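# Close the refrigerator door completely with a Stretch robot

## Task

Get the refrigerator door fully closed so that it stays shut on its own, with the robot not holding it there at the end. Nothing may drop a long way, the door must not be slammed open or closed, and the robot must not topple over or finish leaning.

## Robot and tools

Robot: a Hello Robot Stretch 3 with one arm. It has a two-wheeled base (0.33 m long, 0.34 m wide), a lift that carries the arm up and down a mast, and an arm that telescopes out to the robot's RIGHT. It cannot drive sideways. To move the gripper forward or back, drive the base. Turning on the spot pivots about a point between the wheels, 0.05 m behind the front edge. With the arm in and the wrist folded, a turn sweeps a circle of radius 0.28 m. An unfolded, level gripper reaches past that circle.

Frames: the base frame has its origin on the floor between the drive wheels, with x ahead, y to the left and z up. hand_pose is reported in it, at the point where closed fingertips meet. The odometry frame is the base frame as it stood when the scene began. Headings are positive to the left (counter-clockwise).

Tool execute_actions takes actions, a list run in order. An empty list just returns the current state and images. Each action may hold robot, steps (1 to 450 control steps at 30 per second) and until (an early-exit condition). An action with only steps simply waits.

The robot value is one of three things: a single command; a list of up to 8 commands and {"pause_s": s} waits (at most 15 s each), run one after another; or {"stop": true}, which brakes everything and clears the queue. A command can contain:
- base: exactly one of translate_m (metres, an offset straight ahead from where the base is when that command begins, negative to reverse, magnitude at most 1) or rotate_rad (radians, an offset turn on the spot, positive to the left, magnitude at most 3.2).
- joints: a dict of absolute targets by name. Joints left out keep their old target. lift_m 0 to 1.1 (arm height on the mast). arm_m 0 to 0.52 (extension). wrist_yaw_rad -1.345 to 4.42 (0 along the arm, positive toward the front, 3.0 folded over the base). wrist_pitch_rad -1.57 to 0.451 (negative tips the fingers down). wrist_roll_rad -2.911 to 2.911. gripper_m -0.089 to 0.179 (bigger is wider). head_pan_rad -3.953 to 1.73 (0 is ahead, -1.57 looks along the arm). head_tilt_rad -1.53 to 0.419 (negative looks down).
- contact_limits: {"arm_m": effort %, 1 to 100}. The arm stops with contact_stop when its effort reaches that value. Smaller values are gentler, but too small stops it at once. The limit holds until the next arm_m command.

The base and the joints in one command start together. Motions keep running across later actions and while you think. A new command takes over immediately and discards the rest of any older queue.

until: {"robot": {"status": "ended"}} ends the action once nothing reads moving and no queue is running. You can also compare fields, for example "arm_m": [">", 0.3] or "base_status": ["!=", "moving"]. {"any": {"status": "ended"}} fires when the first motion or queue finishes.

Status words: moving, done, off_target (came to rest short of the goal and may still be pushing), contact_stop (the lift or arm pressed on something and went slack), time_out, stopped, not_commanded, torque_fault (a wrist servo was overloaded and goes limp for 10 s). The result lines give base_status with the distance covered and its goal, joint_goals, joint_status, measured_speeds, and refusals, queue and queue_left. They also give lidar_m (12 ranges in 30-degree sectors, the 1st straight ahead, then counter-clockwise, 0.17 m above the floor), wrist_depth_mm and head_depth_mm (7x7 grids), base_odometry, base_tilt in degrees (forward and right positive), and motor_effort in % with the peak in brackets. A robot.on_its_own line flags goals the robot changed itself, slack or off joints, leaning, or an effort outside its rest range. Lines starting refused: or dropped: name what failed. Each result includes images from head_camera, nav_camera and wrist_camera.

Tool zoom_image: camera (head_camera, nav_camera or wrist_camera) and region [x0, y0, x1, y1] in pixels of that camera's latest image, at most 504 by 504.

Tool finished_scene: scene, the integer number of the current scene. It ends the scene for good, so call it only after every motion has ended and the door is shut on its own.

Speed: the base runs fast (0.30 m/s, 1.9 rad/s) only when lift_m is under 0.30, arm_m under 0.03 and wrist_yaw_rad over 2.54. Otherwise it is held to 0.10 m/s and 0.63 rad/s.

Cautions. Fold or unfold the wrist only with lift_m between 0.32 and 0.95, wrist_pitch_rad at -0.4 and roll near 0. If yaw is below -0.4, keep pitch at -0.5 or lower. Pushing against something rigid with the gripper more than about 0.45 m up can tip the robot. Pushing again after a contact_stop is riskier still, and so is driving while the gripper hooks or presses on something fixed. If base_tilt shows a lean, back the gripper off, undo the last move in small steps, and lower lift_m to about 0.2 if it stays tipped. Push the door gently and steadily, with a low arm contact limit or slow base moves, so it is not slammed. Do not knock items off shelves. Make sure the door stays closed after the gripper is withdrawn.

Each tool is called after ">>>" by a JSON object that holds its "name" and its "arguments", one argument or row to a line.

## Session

>>> {"name": "execute_actions", "arguments": {
  "actions": [
    {"robot":{"joints":{"head_tilt_rad":-0.7}},"steps":50,"until":{"robot":{"status":"ended"}}}
  ]
}}

Scene clock: 0.93 s.
robot.base_odometry: x=+0.000 y=+0.000 heading=+0.000 (m, m, rad; robot's odometry frame)
robot.turned_by_wheels: +0.000 (rad since the last result)
robot.turned_by_imu: +0.000 (rad since the last result)
robot.base_tilt: forward=+0.4 right=-0.8 (deg)
robot.lidar_m: 2.70 4.01 1.42 1.45 1.24 1.23 1.00 0.79 0.77 0.84 0.88 2.51
robot.head_depth_mm: 2218 2423 2519 1971 1589 1352 1169 / 2320 2589 2538 1972 1618 1354 1173 / 2476 2789 2578 1972 1613 1364 1173 / 2666 2979 2576 1988 1623 1369 1182 / 2860 3201 2599 1987 1620 1366 1183 / 3064 3271 2584 2012 1623 1372 1182 / 3298 3571 2624 2026 1637 1383 1189
robot.base_status: not_commanded
robot.joint_positions: lift_m=+0.570 arm_m=-0.003 wrist_yaw_rad=+2.846 wrist_pitch_rad=-0.464 wrist_roll_rad=-0.014 gripper_m=+0.037 head_pan_rad=+0.003 head_tilt_rad=-0.691
robot.joint_goals: lift_m=+0.570 arm_m=-0.003 wrist_yaw_rad=+2.846 wrist_pitch_rad=-0.464 wrist_roll_rad=-0.014 gripper_m=+0.037 head_pan_rad=+0.003 head_tilt_rad=-0.700
robot.joint_status: lift_m=not_commanded arm_m=not_commanded wrist_yaw_rad=not_commanded wrist_pitch_rad=not_commanded wrist_roll_rad=not_commanded gripper_m=not_commanded head_pan_rad=not_commanded head_tilt_rad=done
robot.measured_speeds: translate_m=+0.000 rotate_rad=+0.000 lift_m=+0.000 arm_m=+0.000 wrist_yaw_rad=+0.000 wrist_pitch_rad=+0.000 wrist_roll_rad=+0.000 head_pan_rad=+0.000 head_tilt_rad=+0.000
robot: refusals=0 queue=done queue_left=0
robot.motor_effort: left_wheel=+0(0) right_wheel=-1(1) lift_m=+34(34) arm_m=+0(0) wrist_yaw_rad=+0(0) wrist_pitch_rad=+6(6) wrist_roll_rad=+1(1) gripper_m=+0(0) head_pan_rad=+1(1) head_tilt_rad=-4(30) (%)
robot.hand_pose: x=+0.0424 y=+0.0667 z=+0.5722 quat_wxyz=(+0.262, +0.700, +0.062, +0.662) (m; robot's base frame)
robot.wrist_depth_mm: - - - - - - - / - - - - - - - / - - - - - - - / - - - - - - - / - - - 981 982 944 929 / 880 - - 819 - 811 796 / 741 735 738 715 712 695 691
pictures: head_camera (sideways: a quarter turn clockwise sets it upright), nav_camera (sideways: a quarter turn counterclockwise sets it upright), wrist_camera
Images, in order (width x height): head_camera 896x504, nav_camera 672x504, wrist_camera 644x364.

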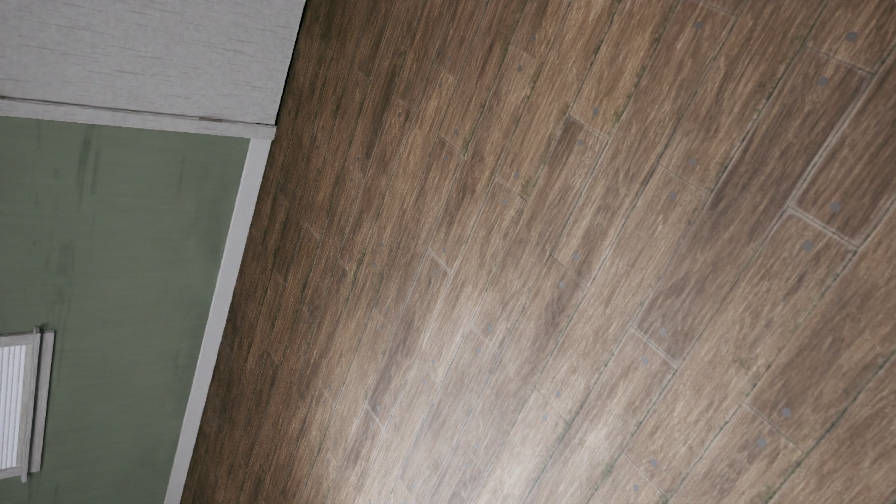

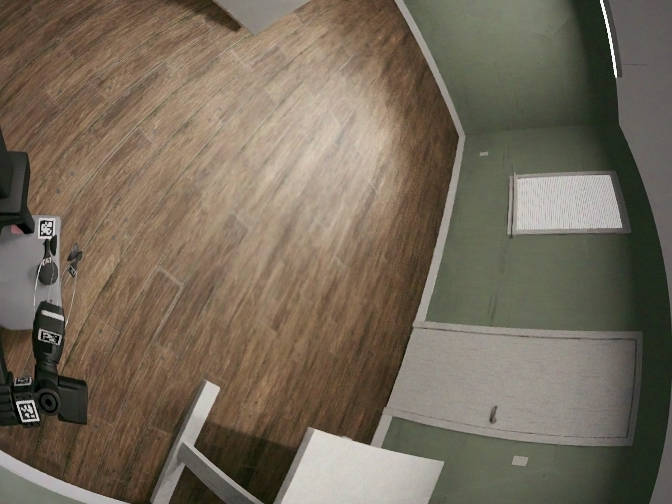

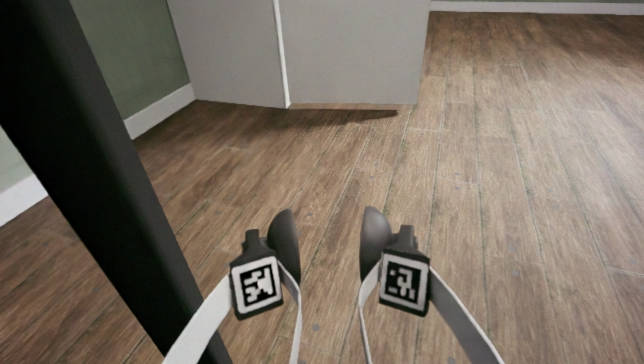

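>>> {"name": "execute_actions", "arguments": {
  "actions": [
    {"robot":[{"base":{"rotate_rad":0.65},"joints":{"lift_m":0.28,"wrist_pitch_rad":-0.4,"wrist_yaw_rad":3,"head_pan_rad":1.73}},{"base":{"translate_m":1}},{"base":{"translate_m":0.75}}],"steps":450,"until":{"robot":{"status":"ended"}}}
  ]
}}

Scene clock: 21.80 s.
robot.base_odometry: x=+1.393 y=+1.059 heading=+0.650 (m, m, rad; robot's odometry frame)
robot.turned_by_wheels: +0.650 (rad since the last result)
robot.turned_by_imu: +0.644 (rad since the last result)
robot.base_tilt: forward=+0.5 right=-0.7 (deg)
robot.lidar_m: 2.32 2.32 2.04 1.19 0.58 1.97 2.44 2.02 2.38 2.03 2.03 2.31
robot.head_depth_mm: 1587 1792 2079 1953 1602 1355 1168 / 1553 1762 2001 1956 1606 1357 1172 / 1509 1699 1939 1977 1620 1357 1171 / 1051 1184 1388 1639 1577 1363 1181 / 1375 1547 1544 1810 1626 1370 1204 / 1343 1318 1550 1816 1611 - - / 1327 1325 1546 - - - 1144
robot.base_status: done (translate_m +0.7500 of +0.7500)
robot.joint_positions: lift_m=+0.280 arm_m=-0.003 wrist_yaw_rad=+2.999 wrist_pitch_rad=-0.423 wrist_roll_rad=-0.014 gripper_m=+0.037 head_pan_rad=+1.723 head_tilt_rad=-0.692
robot.joint_goals: lift_m=+0.280 arm_m=-0.003 wrist_yaw_rad=+3.000 wrist_pitch_rad=-0.400 wrist_roll_rad=-0.014 gripper_m=+0.037 head_pan_rad=+1.730 head_tilt_rad=-0.700
robot.joint_status: lift_m=done arm_m=not_commanded wrist_yaw_rad=done wrist_pitch_rad=done wrist_roll_rad=not_commanded gripper_m=not_commanded head_pan_rad=done head_tilt_rad=done
robot.measured_speeds: translate_m=+0.000 rotate_rad=+0.000 lift_m=+0.000 arm_m=+0.000 wrist_yaw_rad=+0.000 wrist_pitch_rad=+0.000 wrist_roll_rad=+0.000 head_pan_rad=+0.000 head_tilt_rad=+0.000
robot: refusals=0 queue=done queue_left=0
robot.motor_effort: left_wheel=-1(4) right_wheel=+1(9) lift_m=+31(33) arm_m=+0(0) wrist_yaw_rad=+2(3) wrist_pitch_rad=+10(11) wrist_roll_rad=+1(1) gripper_m=+0(0) head_pan_rad=+3(33) head_tilt_rad=-3(4) (%)
robot.hand_pose: x=+0.0106 y=+0.0794 z=+0.2917 quat_wxyz=(+0.197, +0.695, +0.100, +0.684) (m; robot's base frame)
robot.wrist_depth_mm: 443 - - - - - - / 470 - - - - - - / 522 - 981 953 930 891 872 / 735 586 747 739 728 707 680 / 635 606 - 602 599 566 562 / 531 517 - 516 - 483 477 / 459 - - - 424 425 416
pictures: head_camera (sideways: a quarter turn clockwise sets it upright), nav_camera (sideways: a quarter turn counterclockwise sets it upright), wrist_camera
Images, in order (width x height): head_camera 896x504, nav_camera 672x504, wrist_camera 644x364.

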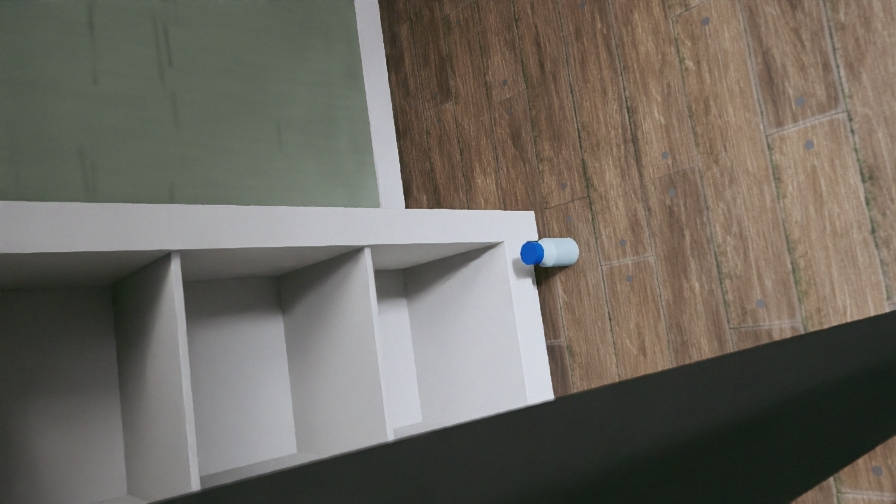

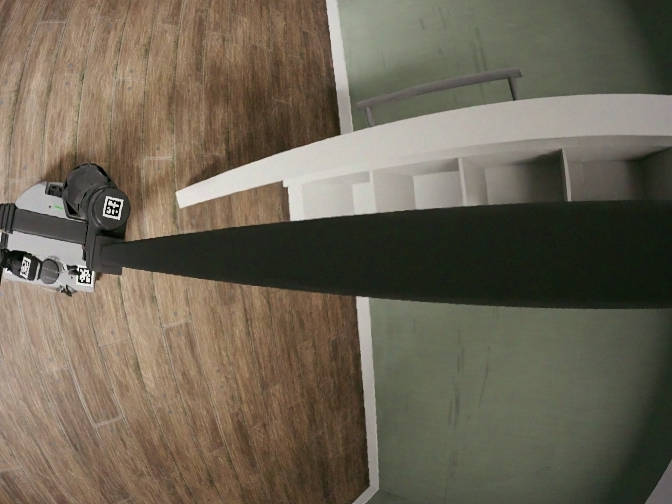

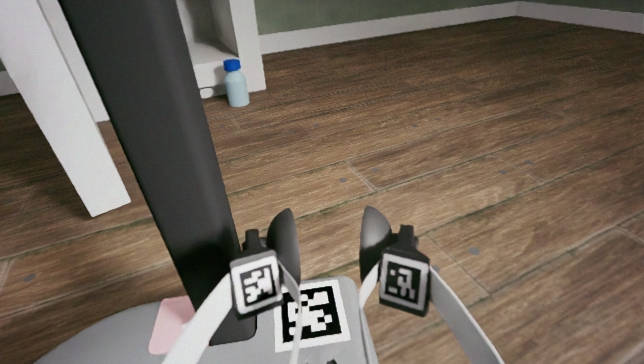

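>>> {"name": "execute_actions", "arguments": {
  "actions": [
    {"robot":[{"base":{"rotate_rad":1.44}},{"base":{"translate_m":0.45}},{"base":{"rotate_rad":2.07},"joints":{"head_pan_rad":-1.57,"head_tilt_rad":-0.9}},{"joints":{"lift_m":0.33}},{"joints":{"wrist_yaw_rad":0}},{"joints":{"gripper_m":0.15,"arm_m":0.18,"lift_m":0.05}}],"steps":450,"until":{"robot":{"status":"ended"}}}
  ]
}}

Scene clock: 49.30 s.
robot.base_odometry: x=+1.170 y=+1.450 heading=-2.124 (m, m, rad; robot's odometry frame)
robot.turned_by_wheels: +3.510 (rad since the last result)
robot.turned_by_imu: +3.466 (rad since the last result)
robot.base_tilt: forward=+0.5 right=-0.7 (deg)
robot.lidar_m: 2.62 2.30 2.50 2.43 2.55 2.19 2.13 1.81 1.36 0.77 0.52 0.37
robot.head_depth_mm: 1191 1392 1663 1617 1398 1240 1109 / 1197 1388 1669 1636 1408 1248 1129 / 674 788 970 1304 1413 1267 1129 / 854 1229 1142 1446 1371 1241 1130 / 857 1257 1136 1476 1380 1252 1113 / 862 1262 1148 1472 1400 1255 1122 / 868 1202 1124 1235 1255 1095 1023
robot.base_status: done (rotate_rad +2.0699 of +2.0700)
robot.joint_positions: lift_m=+0.050 arm_m=+0.180 wrist_yaw_rad=+0.001 wrist_pitch_rad=-0.422 wrist_roll_rad=-0.014 gripper_m=+0.150 head_pan_rad=-1.563 head_tilt_rad=-0.889
robot.joint_goals: lift_m=+0.050 arm_m=+0.180 wrist_yaw_rad=+0.000 wrist_pitch_rad=-0.400 wrist_roll_rad=-0.014 gripper_m=+0.150 head_pan_rad=-1.570 head_tilt_rad=-0.900
robot.joint_status: lift_m=done arm_m=done wrist_yaw_rad=done wrist_pitch_rad=done wrist_roll_rad=not_commanded gripper_m=done head_pan_rad=done head_tilt_rad=done
robot.measured_speeds: translate_m=+0.000 rotate_rad=+0.000 lift_m=+0.000 arm_m=+0.000 wrist_yaw_rad=+0.000 wrist_pitch_rad=+0.000 wrist_roll_rad=+0.000 head_pan_rad=+0.000 head_tilt_rad=+0.000
robot: refusals=0 queue=done queue_left=0
robot.motor_effort: left_wheel=-2(7) right_wheel=+2(11) lift_m=+31(39) arm_m=+4(4) wrist_yaw_rad=-1(4) wrist_pitch_rad=+10(10) wrist_roll_rad=+1(1) gripper_m=+0(100) head_pan_rad=-2(33) head_tilt_rad=-5(19) (%)
robot.hand_pose: x=-0.0213 y=-0.5485 z=+0.0618 quat_wxyz=(+0.697, +0.150, -0.686, -0.147) (m; robot's base frame)
robot.wrist_depth_mm: 393 354 328 309 300 786 775 / 345 342 337 229 332 555 534 / 404 401 397 239 366 398 382 / 340 332 327 267 312 308 301 / 273 278 263 261 256 258 247 / 228 - 223 218 215 207 209 / 201 189 192 189 187 184 181
pictures: head_camera (sideways: a quarter turn clockwise sets it upright), nav_camera (sideways: a quarter turn counterclockwise sets it upright), wrist_camera
Images, in order (width x height): head_camera 896x504, nav_camera 672x504, wrist_camera 644x364.

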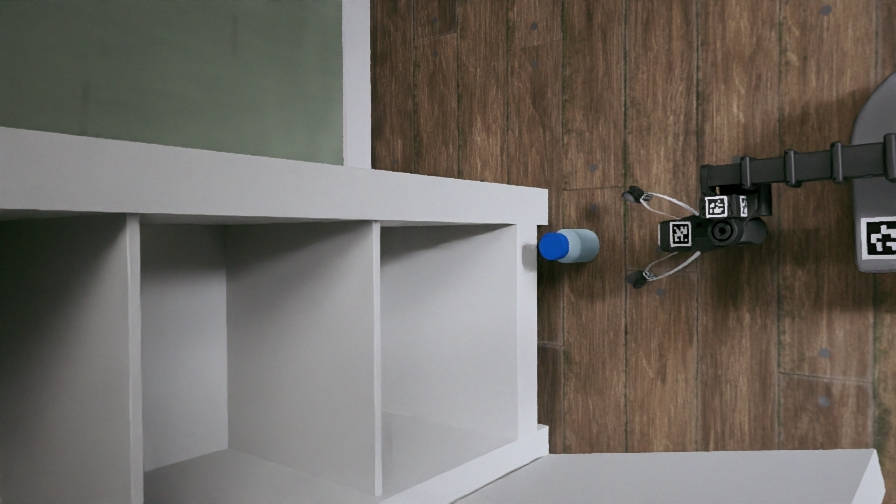

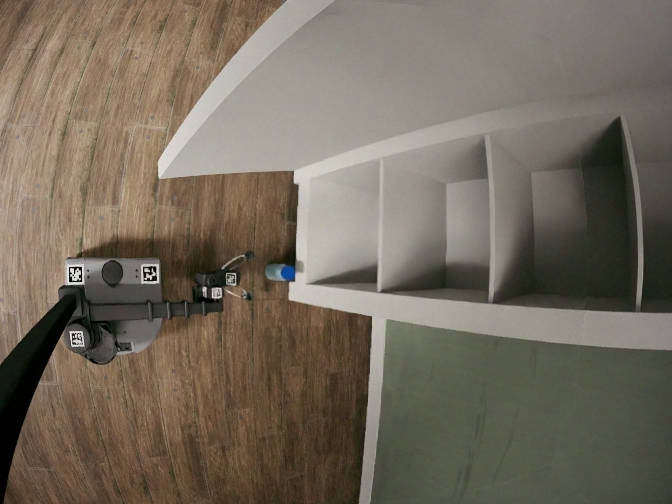

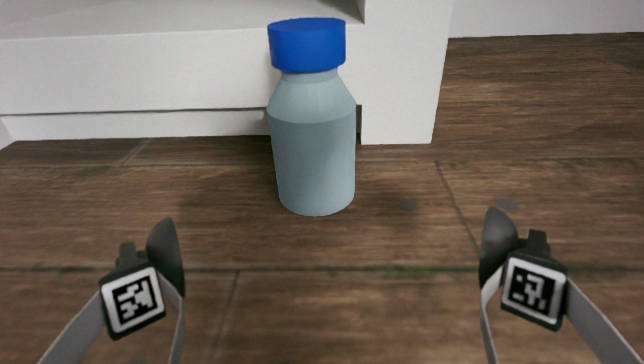

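>>> {"name": "execute_actions", "arguments": {
  "actions": [
    {"robot":[{"joints":{"arm_m":0.3}},{"joints":{"gripper_m":0.02}},{"joints":{"lift_m":0.065}},{"base":{"translate_m":-0.22}},{"joints":{"lift_m":0.052}},{"joints":{"gripper_m":0.13}},{"joints":{"arm_m":0.1}},{"joints":{"lift_m":0.33}}],"steps":450,"until":{"robot":{"status":"ended"}}},
    {"steps":150,"until":{"robot":{"status":"ended"}}},
    {"robot":[{"base":{"rotate_rad":0.3},"joints":{"arm_m":0,"wrist_yaw_rad":3,"gripper_m":0}},{"joints":{"lift_m":0.28}}],"steps":450,"until":{"robot":{"status":"ended"}}}
  ]
}}

>>> {"name": "execute_actions", "arguments": {
  "actions": [
    {"robot":[{"base":{"translate_m":0.95}},{"base":{"rotate_rad":-0.15}},{"joints":{"arm_m":0.45}}],"steps":450,"until":{"robot":{"status":"ended"}}},
    {"robot":{"base":{"translate_m":-0.6}},"steps":450,"until":{"robot":{"status":"ended"}}}
  ]
}}

Scene clock: 83.43 s.
robot.base_odometry: x=+1.286 y=+1.637 heading=-1.824 (m, m, rad; robot's odometry frame)
robot.turned_by_wheels: +0.300 (rad since the last result)
robot.turned_by_imu: +0.298 (rad since the last result)
robot.base_tilt: forward=+0.5 right=-0.7 (deg)
robot.lidar_m: 2.51 2.69 2.44 2.45 2.13 1.91 1.92 1.46 1.32 0.77 0.65 0.57
robot.head_depth_mm: 1136 1313 1536 1619 1403 1243 1111 / 780 1215 1563 1616 1407 1248 1128 / 690 804 966 1238 1388 1236 1149 / 852 1292 1167 1466 1410 1252 - / 889 1309 1202 1482 1419 1250 1117 / 897 1247 1246 1479 1417 1246 1121 / 904 1037 1148 1264 1313 1234 1121
robot.base_status: done (rotate_rad +0.2999 of +0.3000)
robot.joint_positions: lift_m=+0.280 arm_m=+0.000 wrist_yaw_rad=+2.998 wrist_pitch_rad=-0.423 wrist_roll_rad=-0.014 gripper_m=+0.000 head_pan_rad=-1.563 head_tilt_rad=-0.889
robot.joint_goals: lift_m=+0.280 arm_m=+0.000 wrist_yaw_rad=+3.000 wrist_pitch_rad=-0.400 wrist_roll_rad=-0.014 gripper_m=+0.000 head_pan_rad=-1.570 head_tilt_rad=-0.900
robot.joint_status: lift_m=done arm_m=done wrist_yaw_rad=done wrist_pitch_rad=done wrist_roll_rad=not_commanded gripper_m=done head_pan_rad=done head_tilt_rad=done
robot.measured_speeds: translate_m=+0.000 rotate_rad=+0.000 lift_m=+0.000 arm_m=+0.000 wrist_yaw_rad=+0.000 wrist_pitch_rad=+0.000 wrist_roll_rad=+0.000 head_pan_rad=+0.000 head_tilt_rad=+0.000
robot: refusals=0 queue=done queue_left=0
robot.motor_effort: left_wheel=-2(4) right_wheel=+2(8) lift_m=+31(41) arm_m=-4(4) wrist_yaw_rad=+2(5) wrist_pitch_rad=+10(23) wrist_roll_rad=+1(1) gripper_m=-2(100) head_pan_rad=-2(2) head_tilt_rad=-5(4) (%)
robot.hand_pose: x=+0.0108 y=+0.0762 z=+0.2918 quat_wxyz=(+0.197, +0.695, +0.100, +0.684) (m; robot's base frame)
robot.wrist_depth_mm: - - - - - - - / - - - - - - - / - - 990 952 928 915 873 / 790 767 740 735 720 702 690 / 626 615 592 632 583 577 555 / 520 518 - - 498 488 478 / 463 - - - 427 420 413
pictures: head_camera (sideways: a quarter turn clockwise sets it upright), nav_camera (sideways: a quarter turn counterclockwise sets it upright), wrist_camera
Images, in order (width x height): head_camera 896x504, nav_camera 672x504, wrist_camera 644x364.

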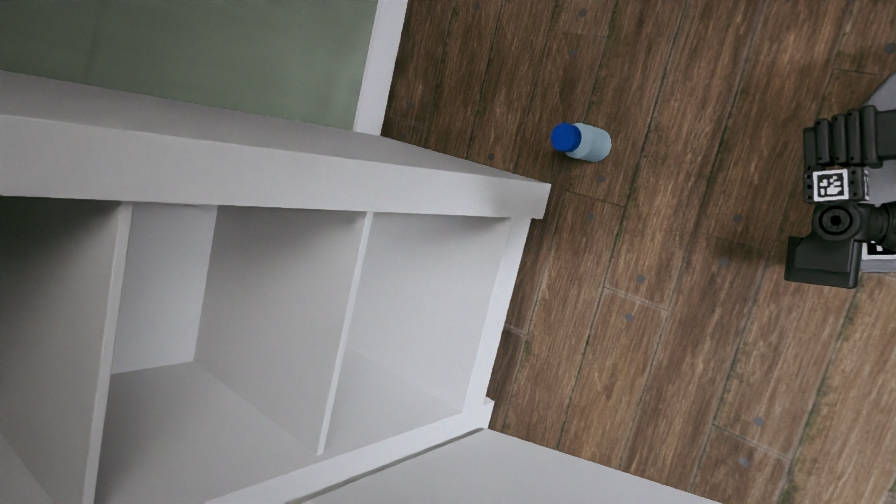

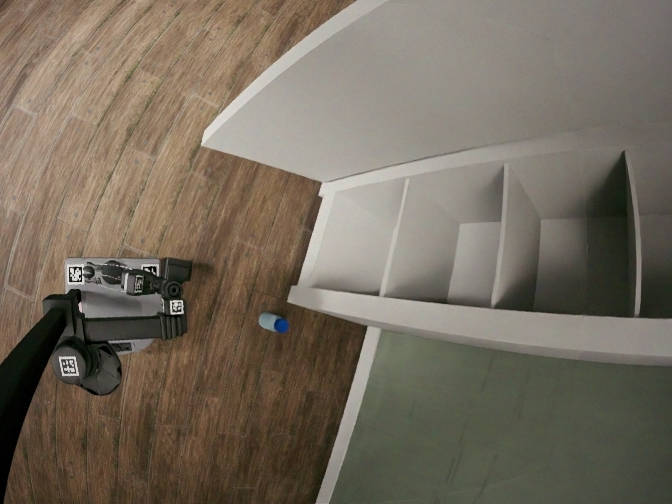

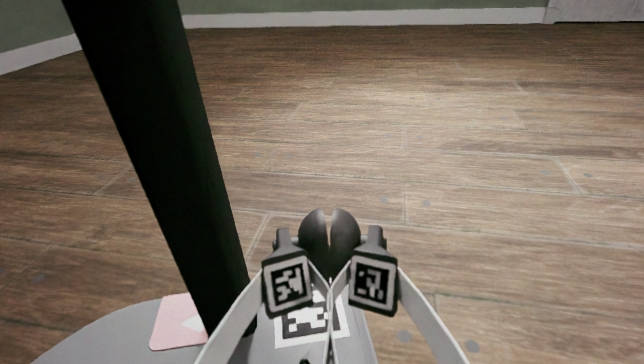

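Scene clock: 101.27 s.
robot.base_odometry: x=+1.283 y=+1.269 heading=-1.974 (m, m, rad; robot's odometry frame)
robot.turned_by_wheels: -0.150 (rad since the last result)
robot.turned_by_imu: -0.146 (rad since the last result)
robot.base_tilt: forward=+0.4 right=-0.7 (deg)
robot.lidar_m: 2.16 2.68 2.25 2.24 2.51 2.22 2.22 1.83 0.63 0.66 1.70 2.55
robot.head_depth_mm: 524 619 817 1617 1407 1238 1108 / 575 642 770 935 1351 1244 1126 / 618 711 840 1007 1317 1241 1134 / 665 774 930 1119 1364 1230 1129 / 717 847 1035 1353 1416 1243 1118 / 783 935 1283 1598 1419 1253 1113 / 1421 1708 1905 1645 1423 1259 1125
robot.base_status: done (translate_m -0.6000 of -0.6000)
robot.joint_positions: lift_m=+0.280 arm_m=+0.450 wrist_yaw_rad=+3.001 wrist_pitch_rad=-0.422 wrist_roll_rad=-0.015 gripper_m=+0.000 head_pan_rad=-1.564 head_tilt_rad=-0.890
robot.joint_goals: lift_m=+0.280 arm_m=+0.450 wrist_yaw_rad=+3.000 wrist_pitch_rad=-0.400 wrist_roll_rad=-0.015 gripper_m=+0.000 head_pan_rad=-1.570 head_tilt_rad=-0.900
robot.joint_status: lift_m=done arm_m=done wrist_yaw_rad=done wrist_pitch_rad=done wrist_roll_rad=not_commanded gripper_m=done head_pan_rad=done head_tilt_rad=done
robot.measured_speeds: translate_m=+0.000 rotate_rad=+0.000 lift_m=+0.000 arm_m=+0.000 wrist_yaw_rad=+0.000 wrist_pitch_rad=+0.000 wrist_roll_rad=+0.000 head_pan_rad=+0.000 head_tilt_rad=+0.000
robot: refusals=0 queue=done queue_left=0
robot.motor_effort: left_wheel=+1(18) right_wheel=-2(58) lift_m=+32(32) arm_m=+4(7) wrist_yaw_rad=-1(1) wrist_pitch_rad=+10(10) wrist_roll_rad=+1(1) gripper_m=-2(2) head_pan_rad=-2(2) head_tilt_rad=-5(4) (%)
robot.hand_pose: x=+0.0102 y=-0.3730 z=+0.2918 quat_wxyz=(+0.196, +0.695, +0.101, +0.685) (m; robot's base frame)
robot.wrist_depth_mm: - - - - - - - / - - - - - - - / - - - 957 939 913 854 / 778 810 - 739 704 699 680 / 632 617 - - 580 578 565 / 522 516 494 - 501 484 483 / 447 445 434 434 427 424 418
pictures: head_camera (sideways: a quarter turn clockwise sets it upright), nav_camera (sideways: a quarter turn counterclockwise sets it upright), wrist_camera
Images, in order (width x height): head_camera 896x504, nav_camera 672x504, wrist_camera 644x364.

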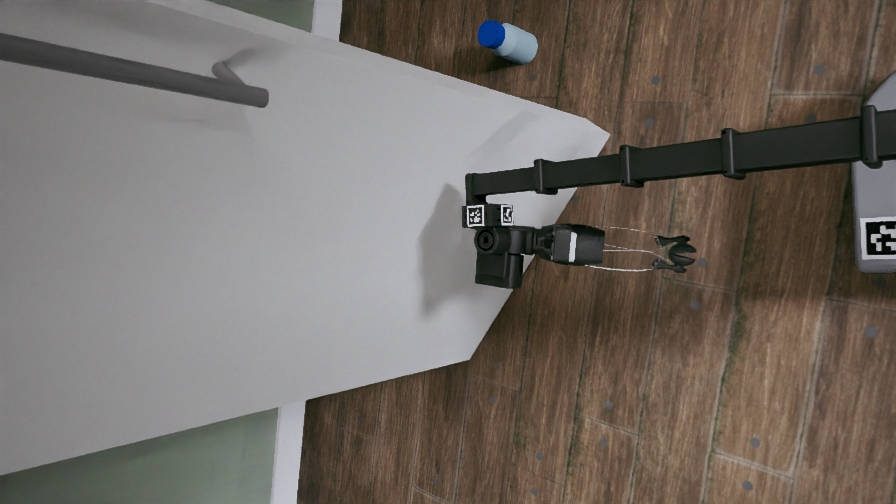

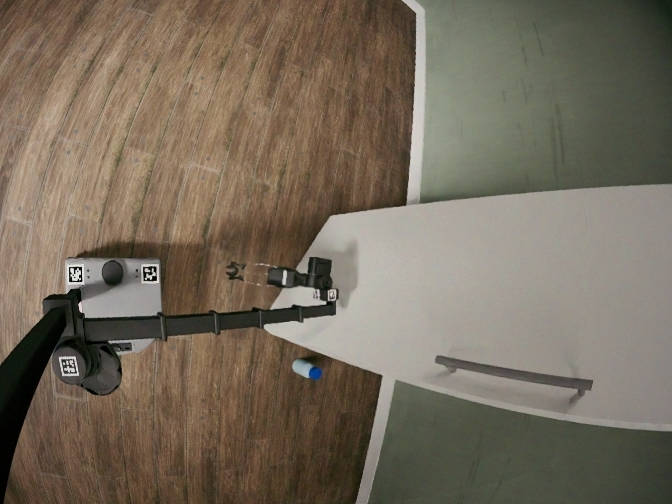

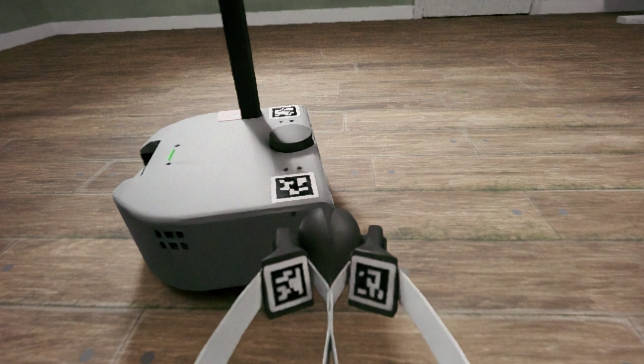

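>>> {"name": "execute_actions", "arguments": {
  "actions": [
    {"robot":[{"joints":{"arm_m":0.52}},{"base":{"translate_m":-0.13}},{"joints":{"arm_m":0.25}},{"joints":{"wrist_yaw_rad":0}},{"joints":{"arm_m":0.36}},{"joints":{"arm_m":0.41}},{"joints":{"arm_m":0.46}},{"joints":{"arm_m":0.5}}],"steps":450,"until":{"robot":{"status":"ended"}}},
    {"steps":100,"until":{"robot":{"status":"ended"}}},
    {"robot":{"joints":{"arm_m":0.45}},"steps":40}
  ]
}}

Scene clock: 123.20 s.
robot.base_odometry: x=+1.334 y=+1.389 heading=-1.974 (m, m, rad; robot's odometry frame)
robot.turned_by_wheels: +0.000 (rad since the last result)
robot.turned_by_imu: +0.001 (rad since the last result)
robot.base_tilt: forward=+0.4 right=-0.6 (deg)
robot.lidar_m: 2.28 2.72 2.27 2.27 2.52 2.10 2.09 1.80 0.87 0.86 0.97 2.68
robot.head_depth_mm: 1302 1503 1775 1615 1402 1238 1109 / 742 899 1730 1579 1402 1241 1129 / 767 890 1066 1277 1397 1246 1131 / 780 908 1089 1315 1400 1241 1136 / 791 926 1111 1403 1408 1250 1122 / 804 945 1143 1454 1426 1250 1119 / 817 960 1808 1636 1417 1258 1124
robot.base_status: done (translate_m -0.1300 of -0.1300)
robot.joint_positions: lift_m=+0.280 arm_m=+0.450 wrist_yaw_rad=+0.002 wrist_pitch_rad=-0.424 wrist_roll_rad=-0.015 gripper_m=+0.000 head_pan_rad=-1.564 head_tilt_rad=-0.890
robot.joint_goals: lift_m=+0.280 arm_m=+0.450 wrist_yaw_rad=+0.000 wrist_pitch_rad=-0.400 wrist_roll_rad=-0.015 gripper_m=+0.000 head_pan_rad=-1.570 head_tilt_rad=-0.900
robot.joint_status: lift_m=done arm_m=done wrist_yaw_rad=done wrist_pitch_rad=done wrist_roll_rad=not_commanded gripper_m=done head_pan_rad=done head_tilt_rad=done
robot.measured_speeds: translate_m=+0.000 rotate_rad=+0.000 lift_m=+0.000 arm_m=+0.000 wrist_yaw_rad=+0.000 wrist_pitch_rad=+0.000 wrist_roll_rad=+0.000 head_pan_rad=+0.000 head_tilt_rad=+0.000
robot: refusals=0 queue=done queue_left=0
robot.motor_effort: left_wheel=+2(3) right_wheel=-2(9) lift_m=+31(32) arm_m=-4(20) wrist_yaw_rad=-2(10) wrist_pitch_rad=+11(30) wrist_roll_rad=+1(1) gripper_m=-3(2) head_pan_rad=-2(2) head_tilt_rad=-4(4) (%)
robot.hand_pose: x=-0.0211 y=-0.8189 z=+0.2914 quat_wxyz=(+0.697, +0.151, -0.686, -0.148) (m; robot's base frame)
robot.wrist_depth_mm: 186 178 168 160 152 145 138 / 208 197 185 175 165 157 150 / 232 218 205 193 181 172 162 / 266 249 229 214 201 188 179 / 311 286 260 235 224 210 198 / 376 336 307 - 248 235 219 / 442 416 364 322 301 270 259
pictures: head_camera (sideways: a quarter turn clockwise sets it upright), nav_camera (sideways: a quarter turn counterclockwise sets it upright), wrist_camera
Images, in order (width x height): head_camera 896x504, nav_camera 672x504, wrist_camera 644x364.

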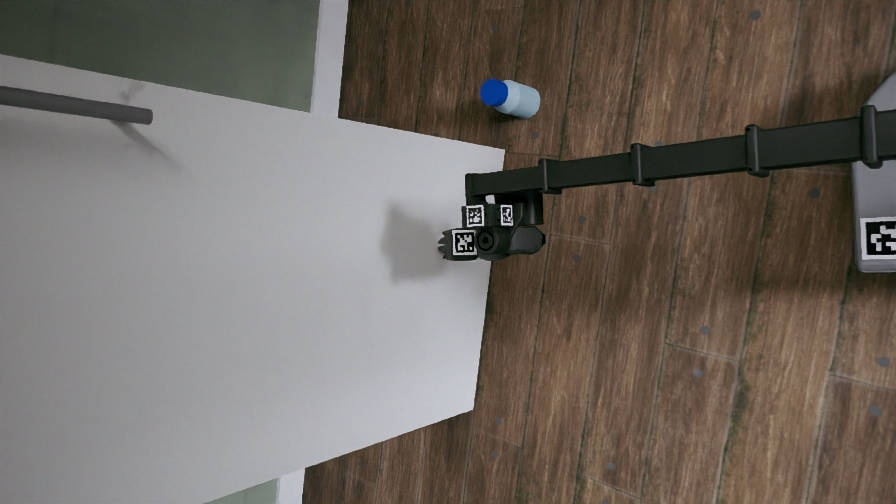

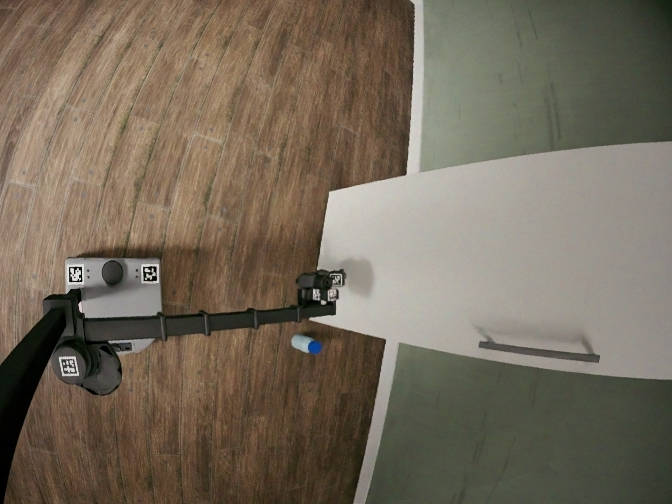

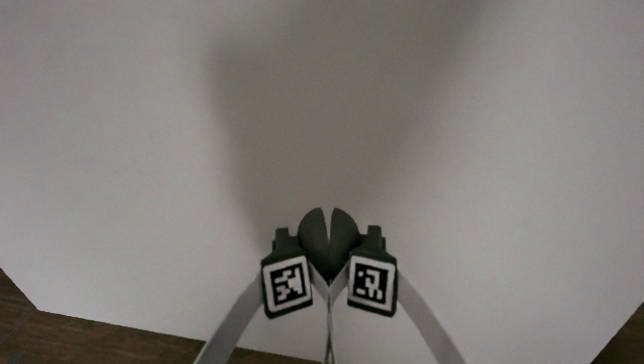

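>>> {"name": "finished_scene", "arguments": {
  "scene": 2
}}

The scene is finished: the task was done.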